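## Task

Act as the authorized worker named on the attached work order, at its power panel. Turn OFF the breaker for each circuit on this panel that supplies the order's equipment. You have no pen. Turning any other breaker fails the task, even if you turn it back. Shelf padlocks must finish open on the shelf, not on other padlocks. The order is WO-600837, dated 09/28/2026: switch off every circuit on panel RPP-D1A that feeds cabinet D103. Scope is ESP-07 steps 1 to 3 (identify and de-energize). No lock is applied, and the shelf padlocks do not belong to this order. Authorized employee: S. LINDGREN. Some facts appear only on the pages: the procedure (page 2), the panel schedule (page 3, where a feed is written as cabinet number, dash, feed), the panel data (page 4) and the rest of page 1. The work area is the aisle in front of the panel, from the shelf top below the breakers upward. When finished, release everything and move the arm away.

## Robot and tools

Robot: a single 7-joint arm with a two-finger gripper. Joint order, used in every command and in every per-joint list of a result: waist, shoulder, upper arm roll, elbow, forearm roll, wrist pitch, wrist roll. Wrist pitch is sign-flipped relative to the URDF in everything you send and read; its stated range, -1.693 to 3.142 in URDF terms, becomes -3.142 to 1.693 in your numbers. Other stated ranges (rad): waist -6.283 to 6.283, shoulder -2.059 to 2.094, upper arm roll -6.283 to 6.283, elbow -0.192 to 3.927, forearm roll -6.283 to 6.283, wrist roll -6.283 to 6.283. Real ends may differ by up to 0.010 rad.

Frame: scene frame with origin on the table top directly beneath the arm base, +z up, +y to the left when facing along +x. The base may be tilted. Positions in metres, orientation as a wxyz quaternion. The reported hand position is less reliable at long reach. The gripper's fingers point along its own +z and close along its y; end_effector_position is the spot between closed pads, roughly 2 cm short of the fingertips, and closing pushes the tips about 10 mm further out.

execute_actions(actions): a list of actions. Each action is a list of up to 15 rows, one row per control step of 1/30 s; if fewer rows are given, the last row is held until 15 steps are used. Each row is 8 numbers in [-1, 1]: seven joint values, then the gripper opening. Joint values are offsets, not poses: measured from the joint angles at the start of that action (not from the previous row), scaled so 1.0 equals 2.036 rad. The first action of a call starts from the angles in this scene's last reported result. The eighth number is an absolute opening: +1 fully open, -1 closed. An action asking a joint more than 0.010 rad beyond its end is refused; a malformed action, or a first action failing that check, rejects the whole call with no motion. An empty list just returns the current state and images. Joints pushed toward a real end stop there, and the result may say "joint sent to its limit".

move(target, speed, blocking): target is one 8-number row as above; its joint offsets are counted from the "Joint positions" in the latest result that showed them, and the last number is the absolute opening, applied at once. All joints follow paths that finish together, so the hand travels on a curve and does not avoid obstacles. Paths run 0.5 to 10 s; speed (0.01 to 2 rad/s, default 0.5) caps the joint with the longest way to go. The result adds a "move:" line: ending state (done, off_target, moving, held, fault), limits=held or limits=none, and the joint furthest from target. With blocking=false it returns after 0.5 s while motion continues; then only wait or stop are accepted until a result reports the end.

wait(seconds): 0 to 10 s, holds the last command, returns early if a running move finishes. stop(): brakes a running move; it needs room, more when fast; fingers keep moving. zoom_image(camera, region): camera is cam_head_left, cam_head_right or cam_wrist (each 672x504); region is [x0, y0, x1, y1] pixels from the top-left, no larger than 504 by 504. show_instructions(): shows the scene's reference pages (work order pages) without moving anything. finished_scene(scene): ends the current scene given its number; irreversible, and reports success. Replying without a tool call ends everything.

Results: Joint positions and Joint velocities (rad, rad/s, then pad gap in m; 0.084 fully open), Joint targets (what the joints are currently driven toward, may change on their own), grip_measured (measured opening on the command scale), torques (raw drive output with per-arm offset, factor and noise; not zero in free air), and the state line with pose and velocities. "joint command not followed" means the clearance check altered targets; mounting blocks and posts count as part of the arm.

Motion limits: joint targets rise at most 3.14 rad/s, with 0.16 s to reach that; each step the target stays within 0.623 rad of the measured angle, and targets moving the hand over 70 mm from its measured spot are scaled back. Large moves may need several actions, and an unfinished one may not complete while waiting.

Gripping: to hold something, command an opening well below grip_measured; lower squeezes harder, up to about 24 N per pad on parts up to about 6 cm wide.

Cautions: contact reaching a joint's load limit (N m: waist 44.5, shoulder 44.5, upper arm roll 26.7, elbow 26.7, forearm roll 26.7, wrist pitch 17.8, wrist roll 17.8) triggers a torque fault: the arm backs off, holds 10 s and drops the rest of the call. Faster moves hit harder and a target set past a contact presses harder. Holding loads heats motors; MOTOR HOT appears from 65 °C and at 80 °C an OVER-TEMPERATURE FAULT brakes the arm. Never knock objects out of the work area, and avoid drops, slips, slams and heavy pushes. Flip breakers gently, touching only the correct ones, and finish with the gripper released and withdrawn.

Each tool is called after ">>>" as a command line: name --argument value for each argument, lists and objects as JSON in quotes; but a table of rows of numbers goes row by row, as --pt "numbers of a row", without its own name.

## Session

>>> show_instructions

>>> execute_actions --actions '[]'

Reference images for this scene: work order page 1, work order page 2, work order page 3, work order page 4.

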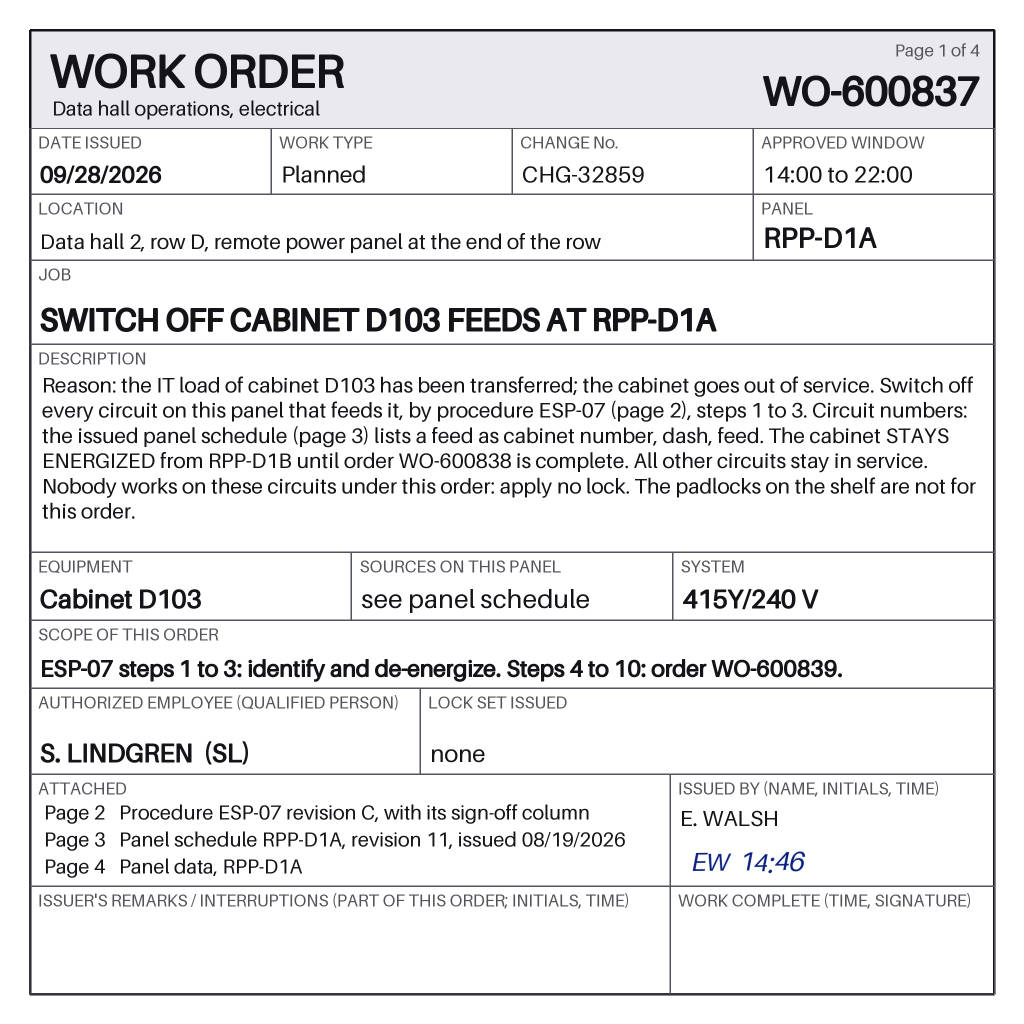

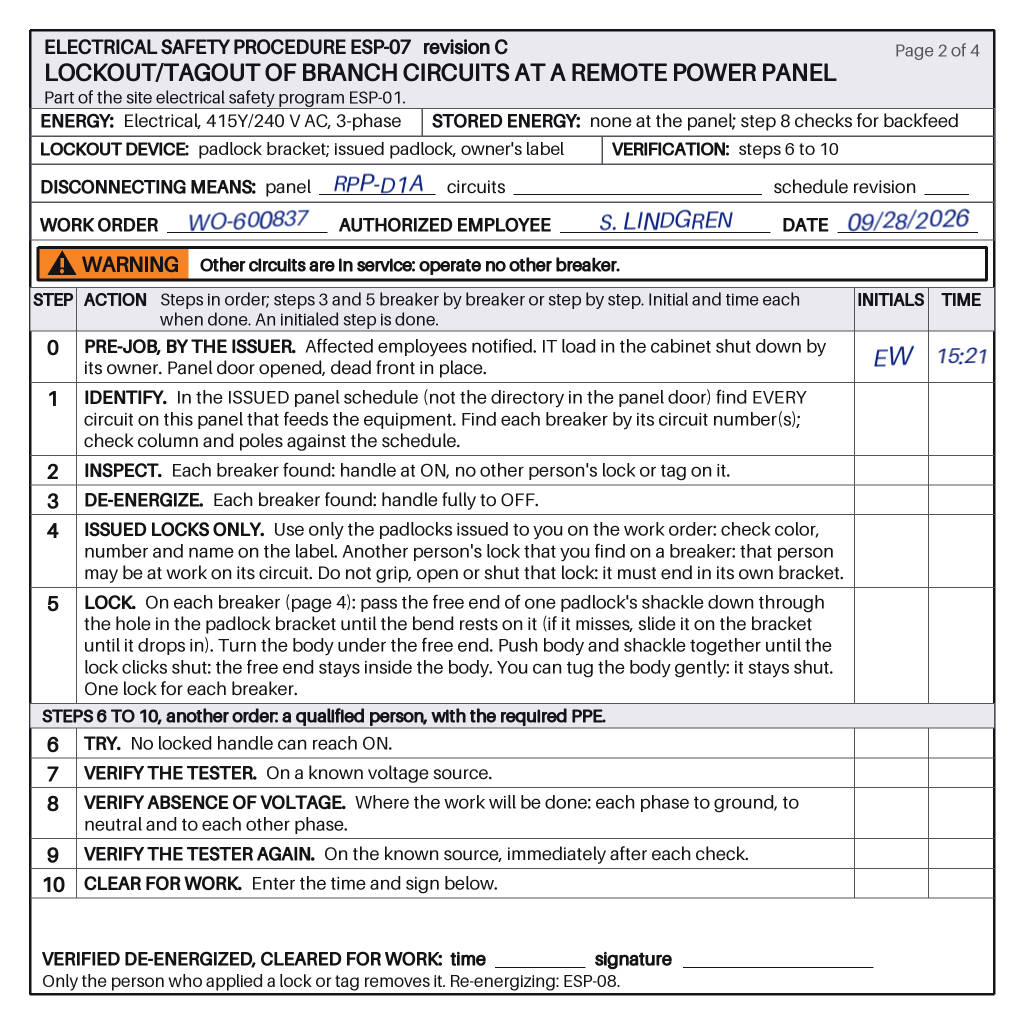

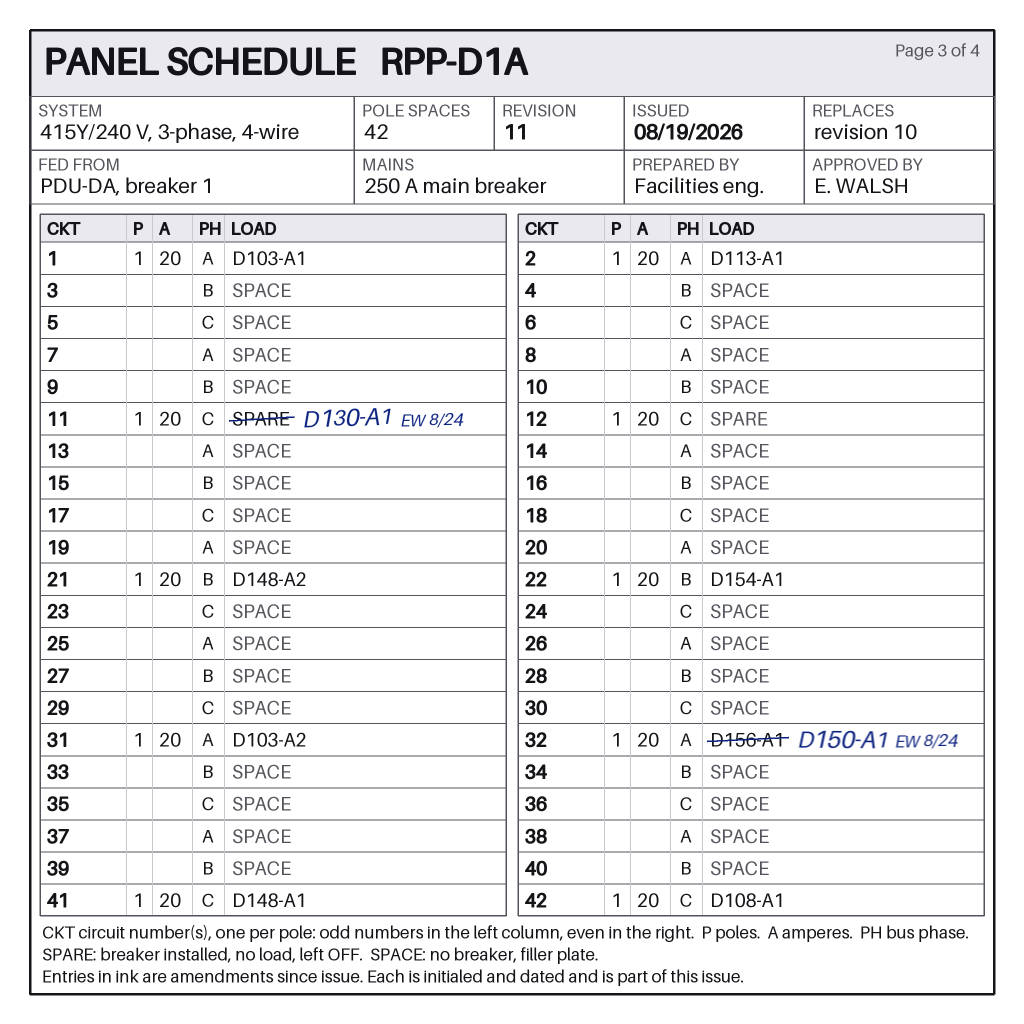

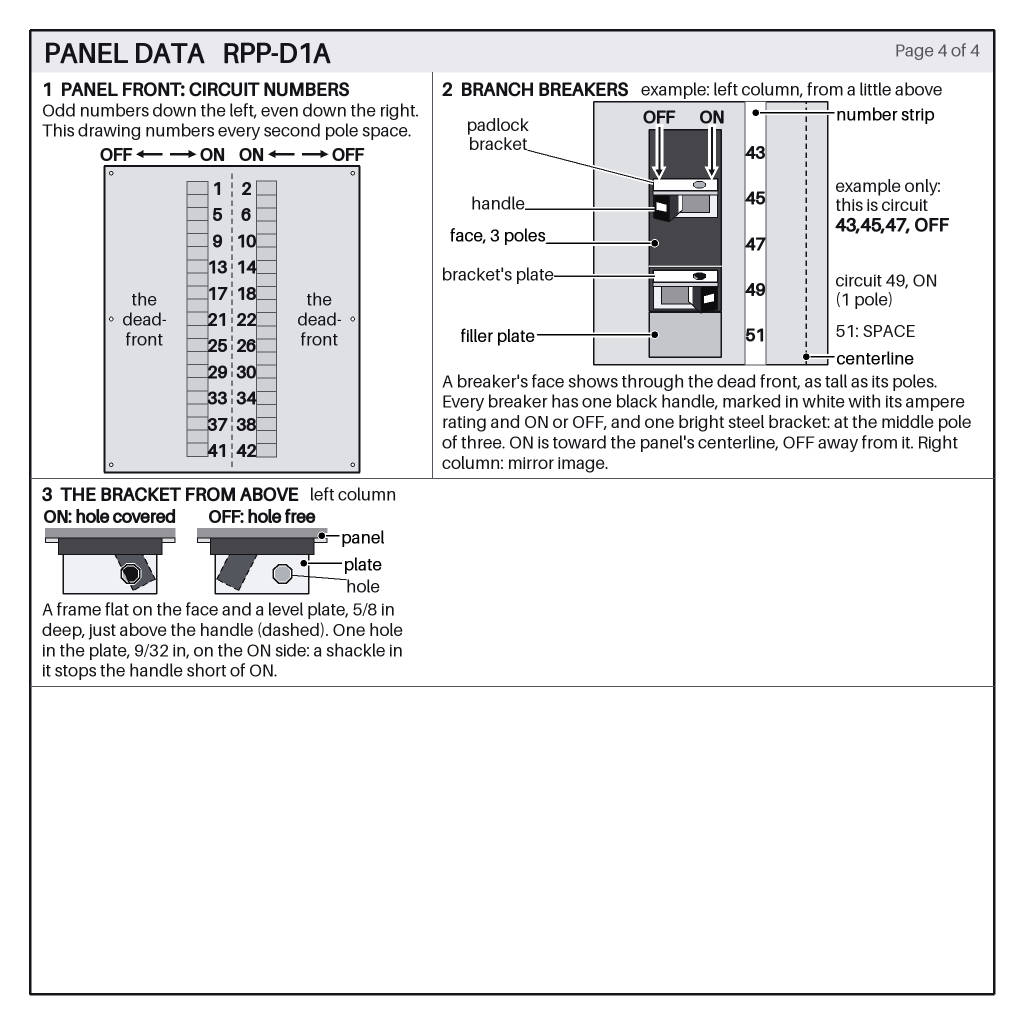

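Scene clock: 0.00 s.
end_effector_position=(+0.4229, -0.0343, +0.3313) grip_measured=+1.00 end_effector_quat_wxyz=(+0.104, +0.988, -0.097, -0.065) end_effector_velocity=(-0.000, +0.000, -0.000) end_effector_angular_velocity=(+0.000, +0.001, -0.000)
Joint names: [waist, shoulder, upper arm roll, elbow, forearm roll, wrist pitch, wrist roll]
Joint positions: [-0.003 -0.249 -0.003  0.917 -0.003 -1.172  0.     0.084]
Joint velocities: [ 0.     0.    -0.    -0.001  0.    -0.     0.     0.   ]
Joint torques (N m, as the arm reports them, + toward a larger Joint positions number): no reading
Joint targets: [-0.003 -0.249 -0.003 0.917 -0.003 -1.172 0.000]

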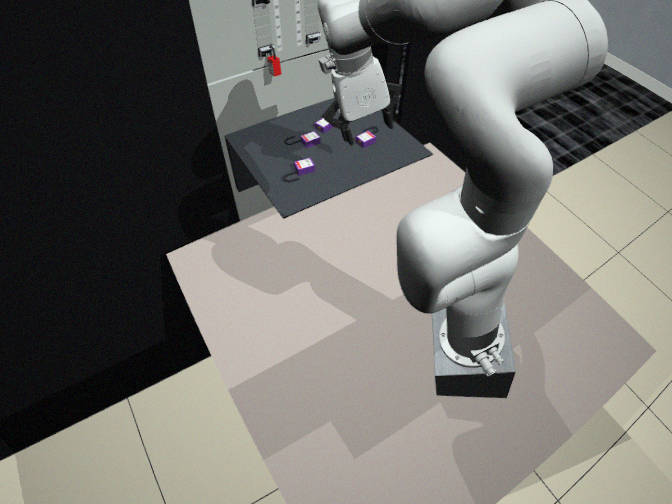

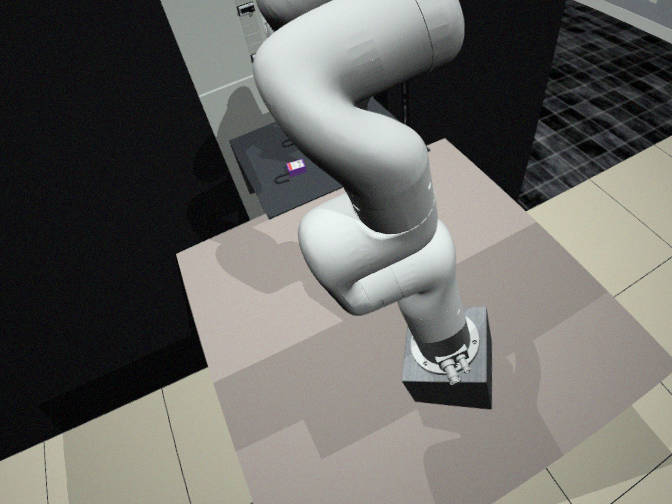

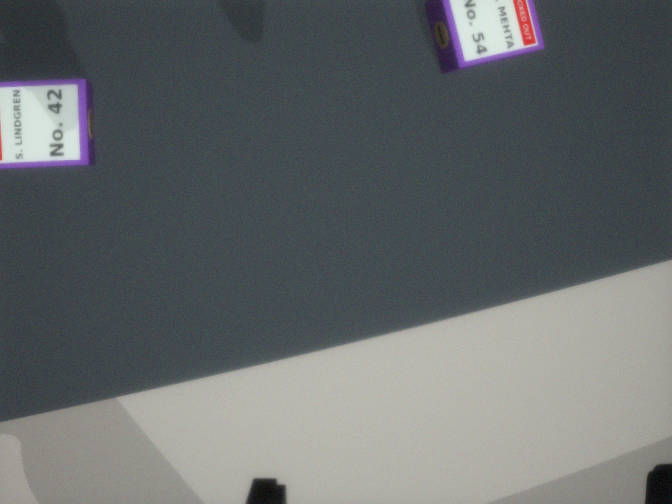

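>>> move --target '[0.02,-0.074,0,-0.18,0,0.944,0.09,-1]' --speed 1.0

Scene clock: 2.90 s.
end_effector_position=(+0.5627, +0.0198, +0.5892) grip_measured=-1.00 end_effector_quat_wxyz=(+0.060, +0.701, -0.037, +0.710) end_effector_velocity=(-0.000, +0.002, +0.000) end_effector_angular_velocity=(+0.000, -0.002, +0.003)
Joint names: [waist, shoulder, upper arm roll, elbow, forearm roll, wrist pitch, wrist roll]
Joint positions: [ 0.037 -0.4   -0.003  0.55  -0.003  0.749  0.183  0.   ]
Joint velocities: [ 0.003 -0.001 -0.    -0.    -0.     0.003  0.     0.   ]
Joint torques (N m, as the arm reports them, + toward a larger Joint positions number): [ -1.87 -16.97  -3.24  12.74   1.07   2.68   0.12]
Joint targets: [0.037 -0.400 -0.003 0.550 -0.003 0.750 0.184]
move: done; limits=none; farthest joint: the waist, 0.000 radians from its target (0.041 radians at the start)

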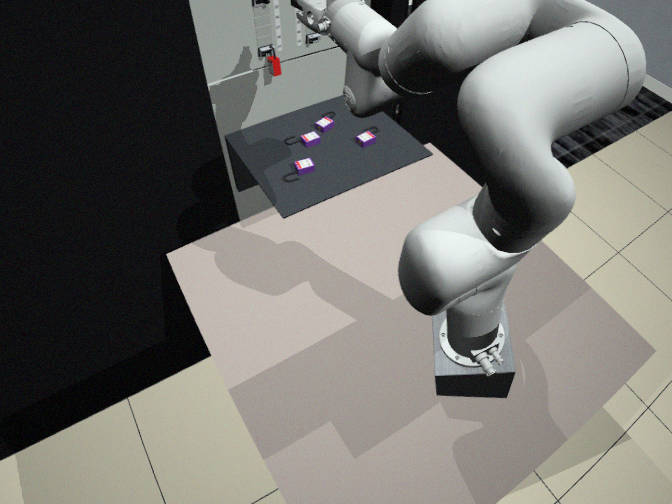

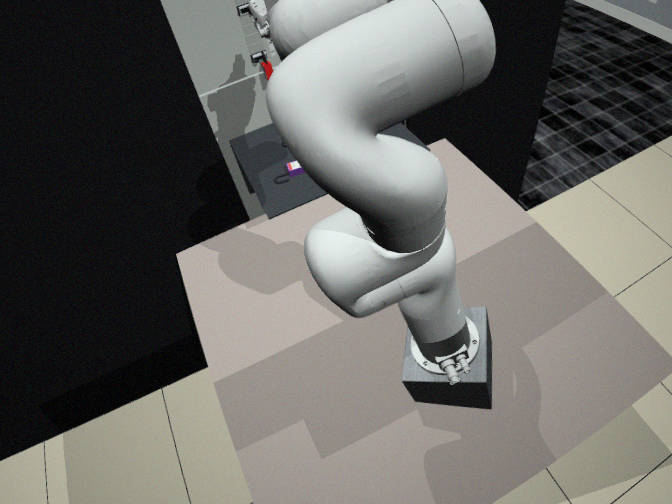

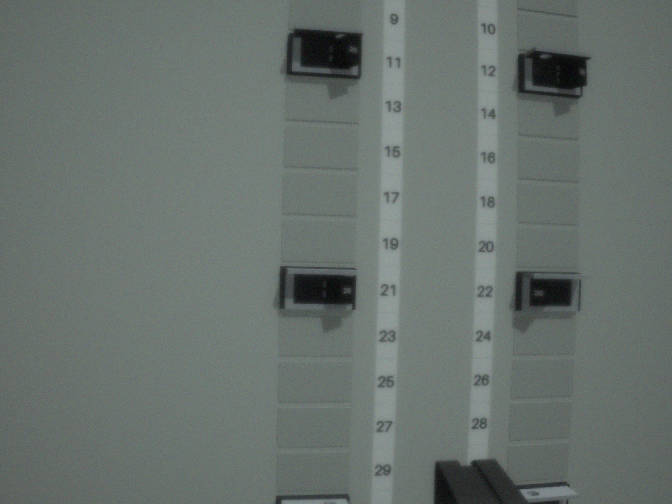

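>>> move --target '[0.015,0.29,0,0.196,0,0.094,0,-1]' --speed 0.5

Scene clock: 6.23 s.
end_effector_position=(+0.6931, +0.0021, +0.5001) grip_measured=-1.00 end_effector_quat_wxyz=(+0.048, +0.703, -0.028, +0.709) end_effector_velocity=(+0.000, +0.000, -0.002) end_effector_angular_velocity=(+0.000, +0.002, +0.000)
Joint names: [waist, shoulder, upper arm roll, elbow, forearm roll, wrist pitch, wrist roll]
Joint positions: [ 0.068  0.19  -0.003  0.949 -0.003  0.941  0.183  0.   ]
Joint velocities: [0.001 0.004 0.    0.001 0.    0.001 0.    0.   ]
Joint torques (N m, as the arm reports them, + toward a larger Joint positions number): [ -5.17 -32.58  -4.05  11.47   0.98   2.64   0.34]
Joint targets: [0.068 0.191 -0.003 0.949 -0.003 0.941 0.183]
move: done; limits=none; farthest joint: the waist, 0.000 radians from its target (0.030 radians at the start)

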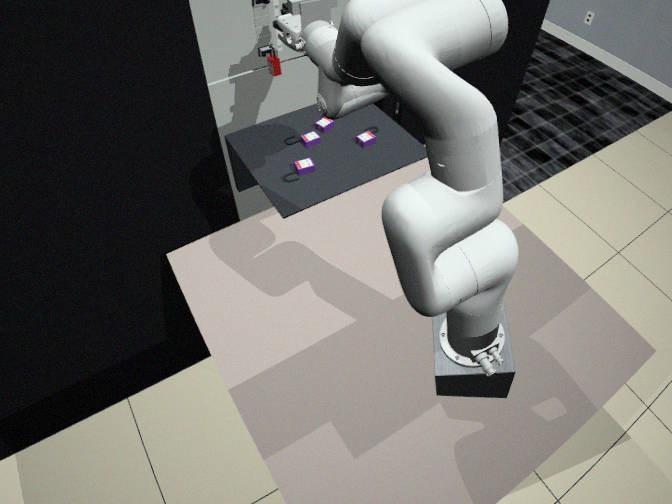

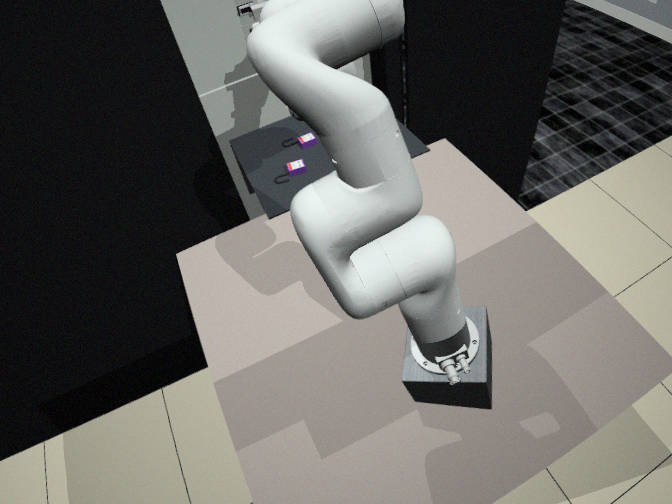

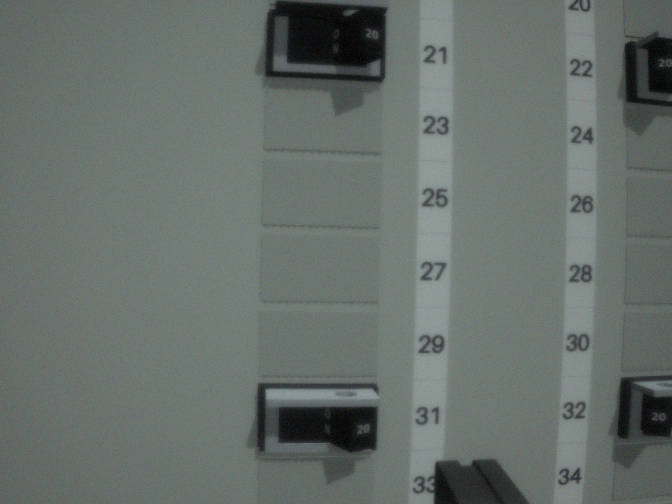

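>>> move --target '[0.005,0.0635,0,0.1,0,-0.0365,0,-1]' --speed 0.2

Scene clock: 7.97 s.
end_effector_position=(+0.7424, +0.0036, +0.4990) grip_measured=-1.00 end_effector_quat_wxyz=(+0.045, +0.704, -0.025, +0.708) end_effector_velocity=(+0.001, +0.001, -0.000) end_effector_angular_velocity=(+0.000, +0.000, +0.001)
Joint names: [waist, shoulder, upper arm roll, elbow, forearm roll, wrist pitch, wrist roll]
Joint positions: [ 0.078  0.319 -0.003  1.152 -0.003  0.867  0.183  0.   ]
Joint velocities: [ 0.001  0.003  0.     0.003 -0.    -0.    -0.     0.   ]
Joint torques (N m, as the arm reports them, + toward a larger Joint positions number): [ -5.92 -36.7   -3.95  12.18   1.14   2.69   0.29]
Joint targets: [0.078 0.319 -0.003 1.153 -0.003 0.866 0.183]
move: done; limits=none; farthest joint: the waist, 0.000 radians from its target (0.010 radians at the start)

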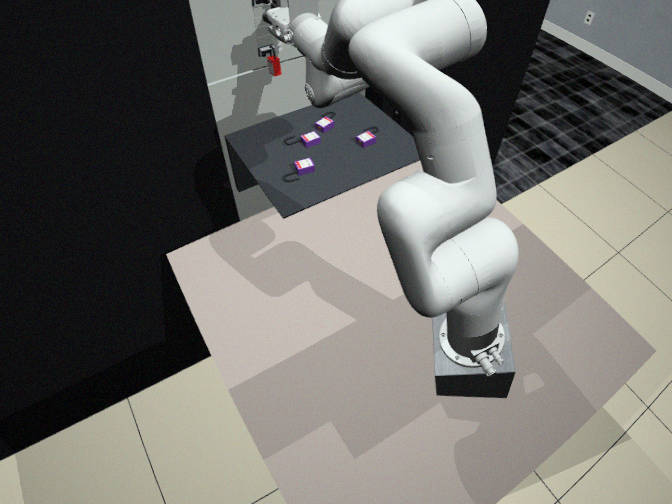

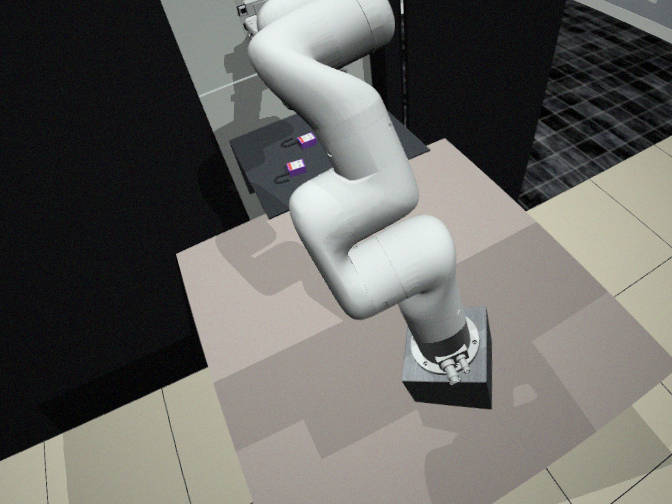

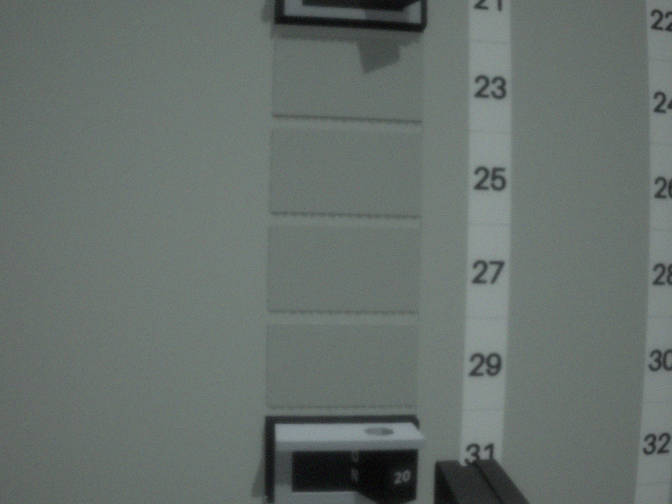

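>>> move --target '[0.014,0.001,0,0,0,-0.002,0,-1]' --speed 0.03

Scene clock: 9.27 s.
end_effector_position=(+0.7445, +0.0219, +0.4926) grip_measured=-1.00 end_effector_quat_wxyz=(+0.034, +0.709, -0.017, +0.705) end_effector_velocity=(-0.000, +0.001, +0.001) end_effector_angular_velocity=(-0.000, -0.001, +0.002)
Joint names: [waist, shoulder, upper arm roll, elbow, forearm roll, wrist pitch, wrist roll]
Joint positions: [ 0.106  0.321 -0.003  1.152 -0.003  0.862  0.183  0.   ]
Joint velocities: [ 0.002 -0.001 -0.001  0.     0.    -0.    -0.     0.   ]
Joint torques (N m, as the arm reports them, + toward a larger Joint positions number): [ -5.63 -36.55  -4.    11.87   1.02   2.79   0.09]
Joint targets: [0.107 0.321 -0.003 1.152 -0.003 0.862 0.183]
move: done; limits=none; farthest joint: the waist, 0.000 radians from its target (0.028 radians at the start)

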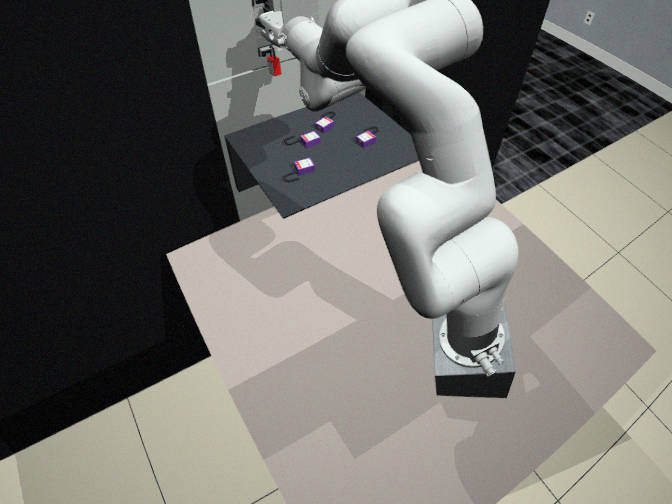

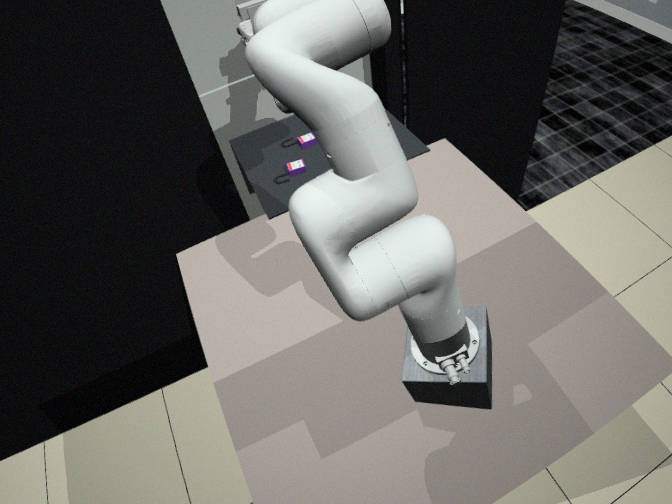

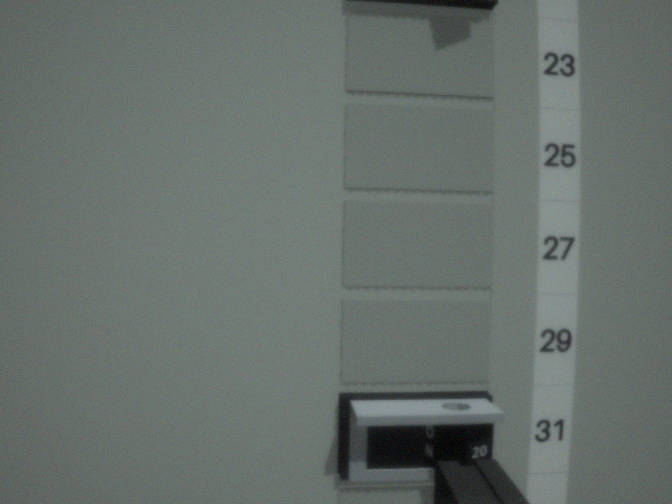

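>>> move --target '[-0.014,-0.001,0,0,0,0.002,0,-1]' --speed 0.06

>>> move --target '[0,0.009,0,0.014,0,-0.005,0,-1]' --speed 0.05

>>> move --target '[0.013,0,0,0,0,0.002,0,-1]' --speed 0.03

Scene clock: 10.23 s.
end_effector_position=(+0.7424, +0.0038, +0.4989) grip_measured=-1.00 end_effector_quat_wxyz=(+0.045, +0.704, -0.024, +0.708) end_effector_velocity=(-0.000, -0.001, -0.000) end_effector_angular_velocity=(+0.000, +0.001, -0.001)
Joint names: [waist, shoulder, upper arm roll, elbow, forearm roll, wrist pitch, wrist roll]
Joint positions: [ 0.078  0.319 -0.003  1.152 -0.003  0.867  0.183  0.   ]
Joint velocities: [-0.002  0.001  0.001 -0.    -0.    -0.     0.     0.   ]
Joint torques (N m, as the arm reports them, + toward a larger Joint positions number): [ -5.96 -36.81  -4.05  11.79   1.1    2.89   0.29]
Joint targets: [0.078 0.319 -0.003 1.152 -0.003 0.867 0.183]
move: done; limits=none; farthest joint: the waist, 0.001 radians from its target (0.029 radians at the start)

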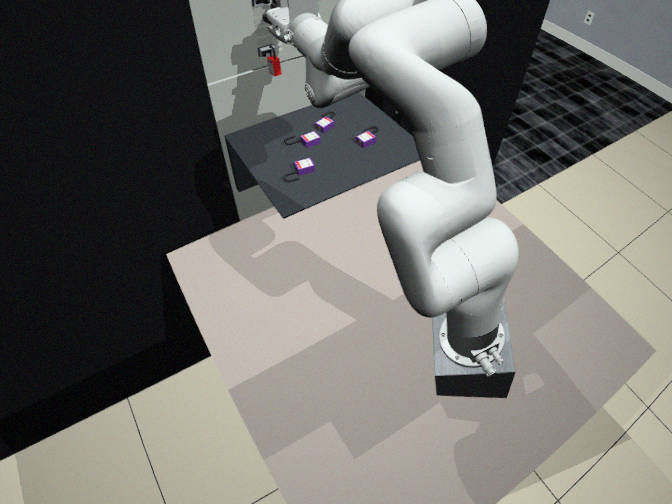

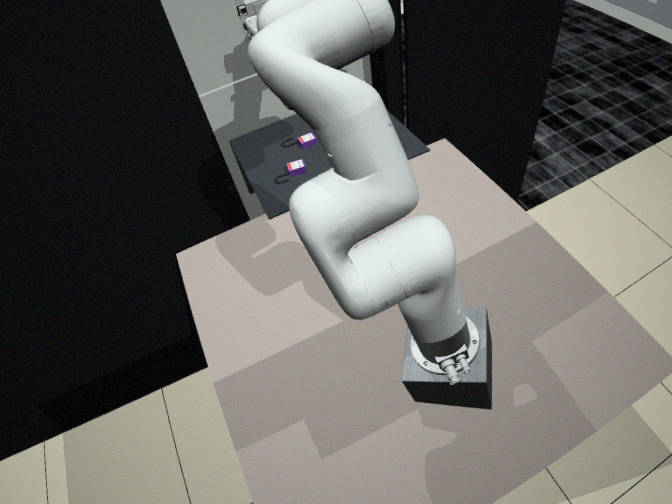

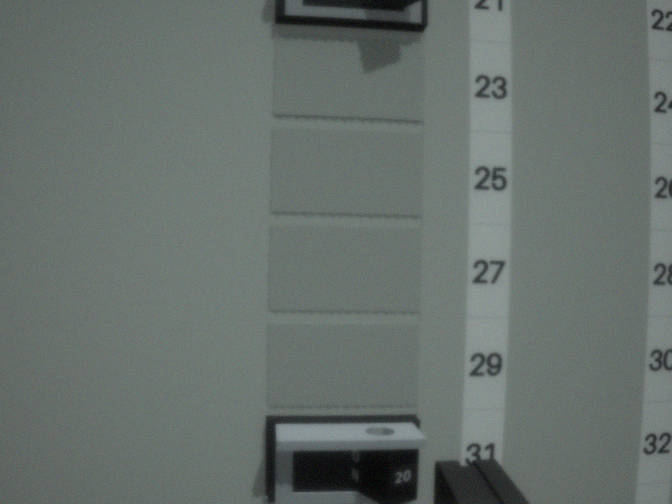

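Scene clock: 11.13 s.
end_effector_position=(+0.7488, +0.0031, +0.4986) grip_measured=-1.00 end_effector_quat_wxyz=(+0.045, +0.704, -0.024, +0.708) end_effector_velocity=(+0.001, -0.000, -0.000) end_effector_angular_velocity=(+0.000, -0.000, +0.000)
Joint names: [waist, shoulder, upper arm roll, elbow, forearm roll, wrist pitch, wrist roll]
Joint positions: [ 0.078  0.337 -0.003  1.181 -0.003  0.856  0.183  0.   ]
Joint velocities: [ 0.     0.002 -0.     0.002  0.    -0.001 -0.     0.   ]
Joint torques (N m, as the arm reports them, + toward a larger Joint positions number): [ -5.67 -37.26  -3.91  12.08   1.14   2.53   0.17]
Joint targets: [0.078 0.337 -0.003 1.181 -0.003 0.856 0.183]
move: done; limits=none; farthest joint: the waist, 0.000 radians from its target (0.000 radians at the start)

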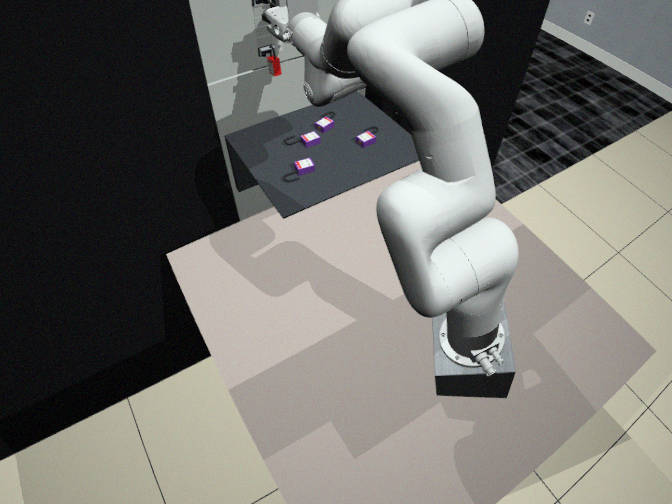

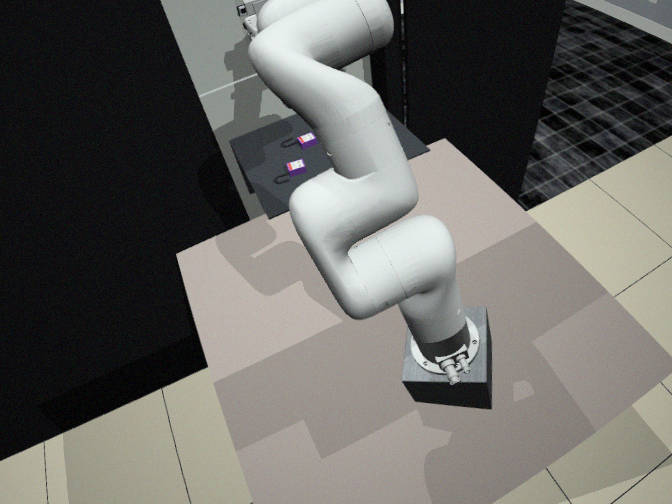

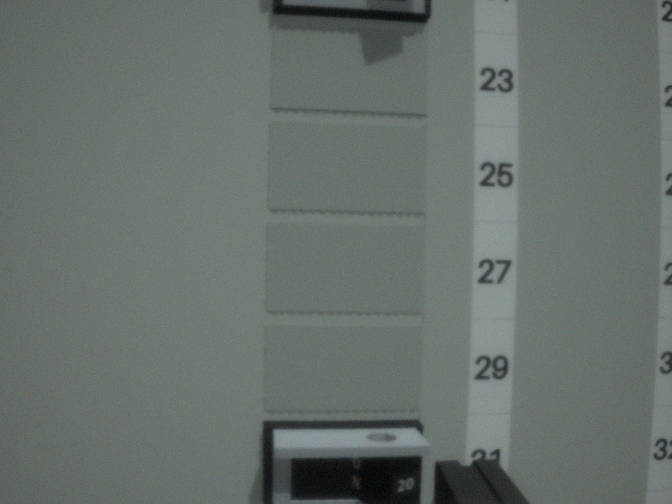

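Scene clock: 12.23 s.
end_effector_position=(+0.7492, +0.0137, +0.4968) grip_measured=-1.00 end_effector_quat_wxyz=(+0.039, +0.704, -0.020, +0.709) end_effector_velocity=(+0.001, -0.000, +0.000) end_effector_angular_velocity=(+0.004, -0.001, -0.001)
Joint names: [waist, shoulder, upper arm roll, elbow, forearm roll, wrist pitch, wrist roll]
Joint positions: [ 0.099  0.337 -0.008  1.179 -0.     0.861  0.184  0.   ]
Joint velocities: [-0.003  0.001  0.005  0.003  0.003 -0.002 -0.     0.   ]
Joint torques (N m, as the arm reports them, + toward a larger Joint positions number): [ 17.61 -36.54  11.16  15.99  -9.07   1.03   0.  ]
Joint targets: [0.105 0.337 -0.003 1.181 -0.003 0.861 0.183]
move: done; limits=none; farthest joint: the waist, 0.006 radians from its target (0.026 radians at the start)

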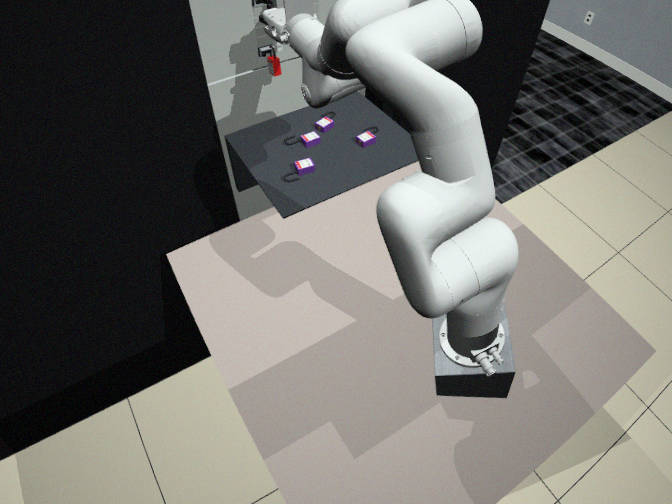

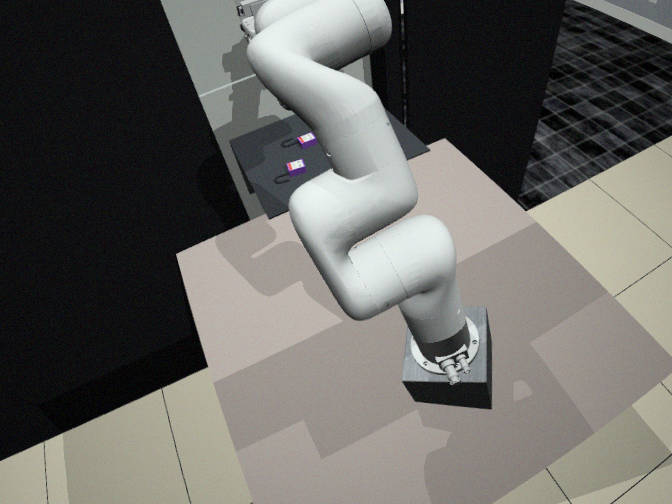

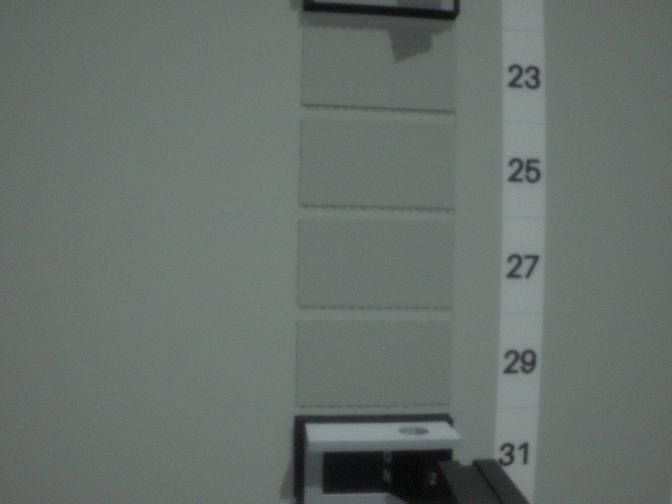

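Working against the handle spring; push on.

>>> move --target '[0.009,0,0.0025,0.001,-0.0015,-0.002,0,-1]' --speed 0.02

Scene clock: 13.43 s.
end_effector_position=(+0.7497, +0.0142, +0.4968) grip_measured=-1.00 end_effector_quat_wxyz=(+0.039, +0.705, -0.021, +0.708) end_effector_velocity=(+0.000, -0.000, -0.000) end_effector_angular_velocity=(-0.000, +0.001, -0.001)
Joint names: [waist, shoulder, upper arm roll, elbow, forearm roll, wrist pitch, wrist roll]
Joint positions: [ 0.106  0.337 -0.014  1.181  0.002  0.857  0.184  0.   ]
Joint velocities: [ 0.     0.001 -0.001  0.001  0.    -0.001 -0.     0.   ]
Joint torques (N m, as the arm reports them, + toward a larger Joint positions number): [ 21.72 -34.37  13.96  17.96 -11.03  -0.54   0.12]
Joint targets: [0.117 0.337 -0.003 1.181 -0.003 0.857 0.184]
move: off_target; limits=none; farthest joint: the waist, 0.012 radians from its target (0.019 radians at the start)

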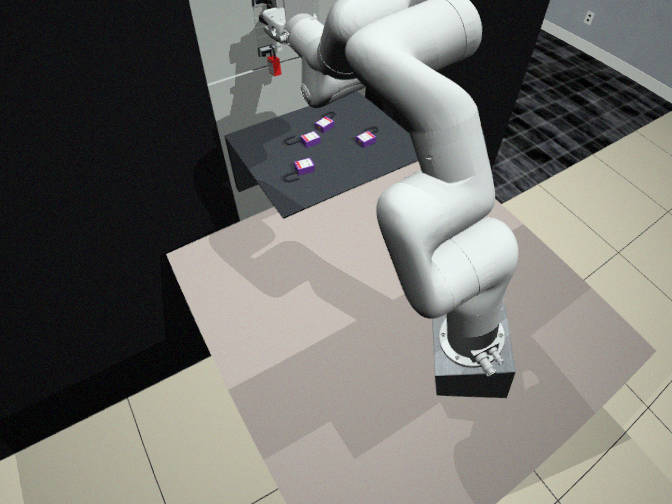

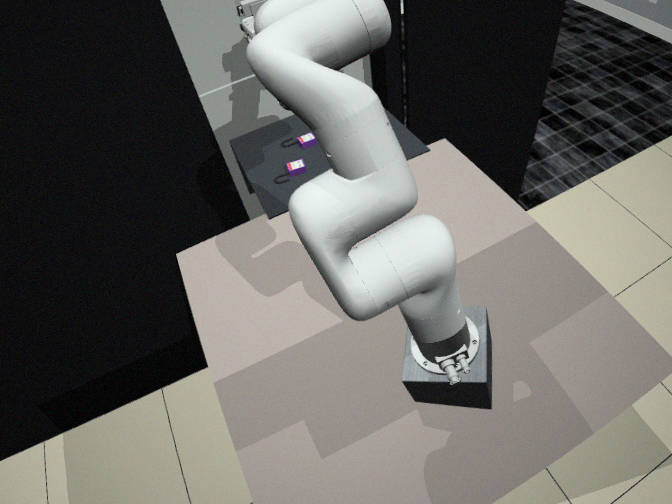

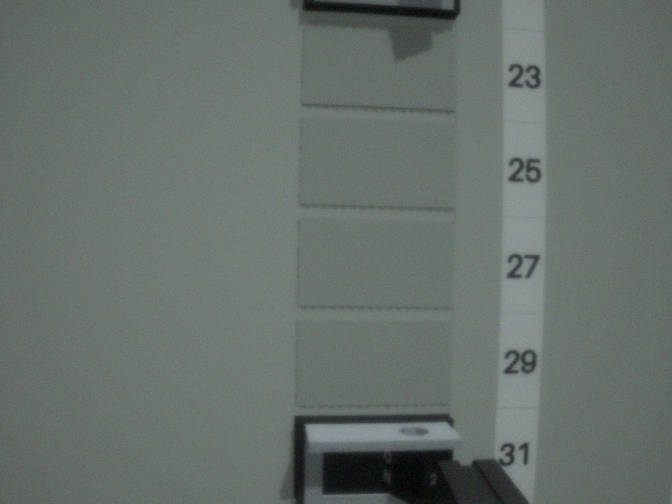

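>>> move --target '[0.005,-0.0035,0.0055,-0.0055,-0.0025,-0.001,0,-1]' --speed 0.012

Scene clock: 14.73 s.
end_effector_position=(+0.7476, +0.0189, +0.4960) grip_measured=-1.00 end_effector_quat_wxyz=(+0.036, +0.706, -0.019, +0.707) end_effector_velocity=(+0.001, -0.004, -0.000) end_effector_angular_velocity=(-0.001, +0.001, -0.007)
Joint names: [waist, shoulder, upper arm roll, elbow, forearm roll, wrist pitch, wrist roll]
Joint positions: [ 0.108  0.328 -0.009  1.169  0.001  0.858  0.184  0.   ]
Joint velocities: [-0.002  0.004 -0.003  0.005  0.001 -0.003  0.     0.   ]
Joint torques (N m, as the arm reports them, + toward a larger Joint positions number): [ 18.62 -24.83  12.42  16.83  -9.94  -4.55   0.  ]
Joint targets: [0.116 0.330 -0.003 1.169 -0.003 0.855 0.184]
move: done; limits=none; farthest joint: the waist, 0.008 radians from its target (0.011 radians at the start)

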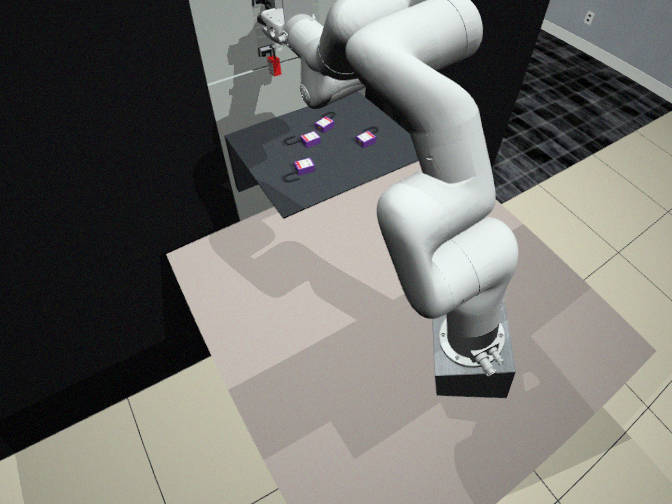

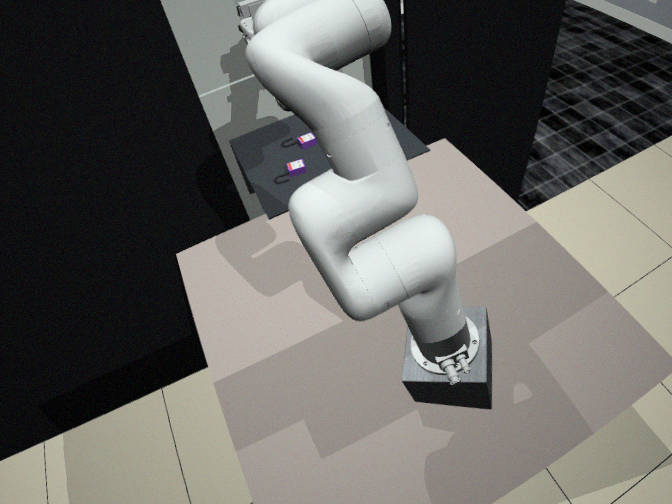

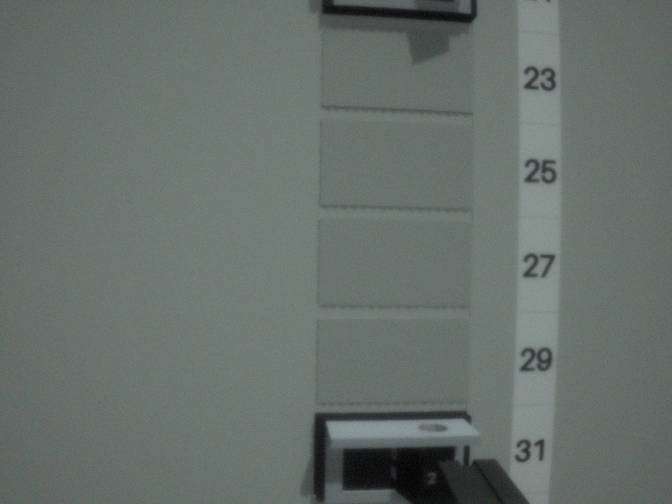

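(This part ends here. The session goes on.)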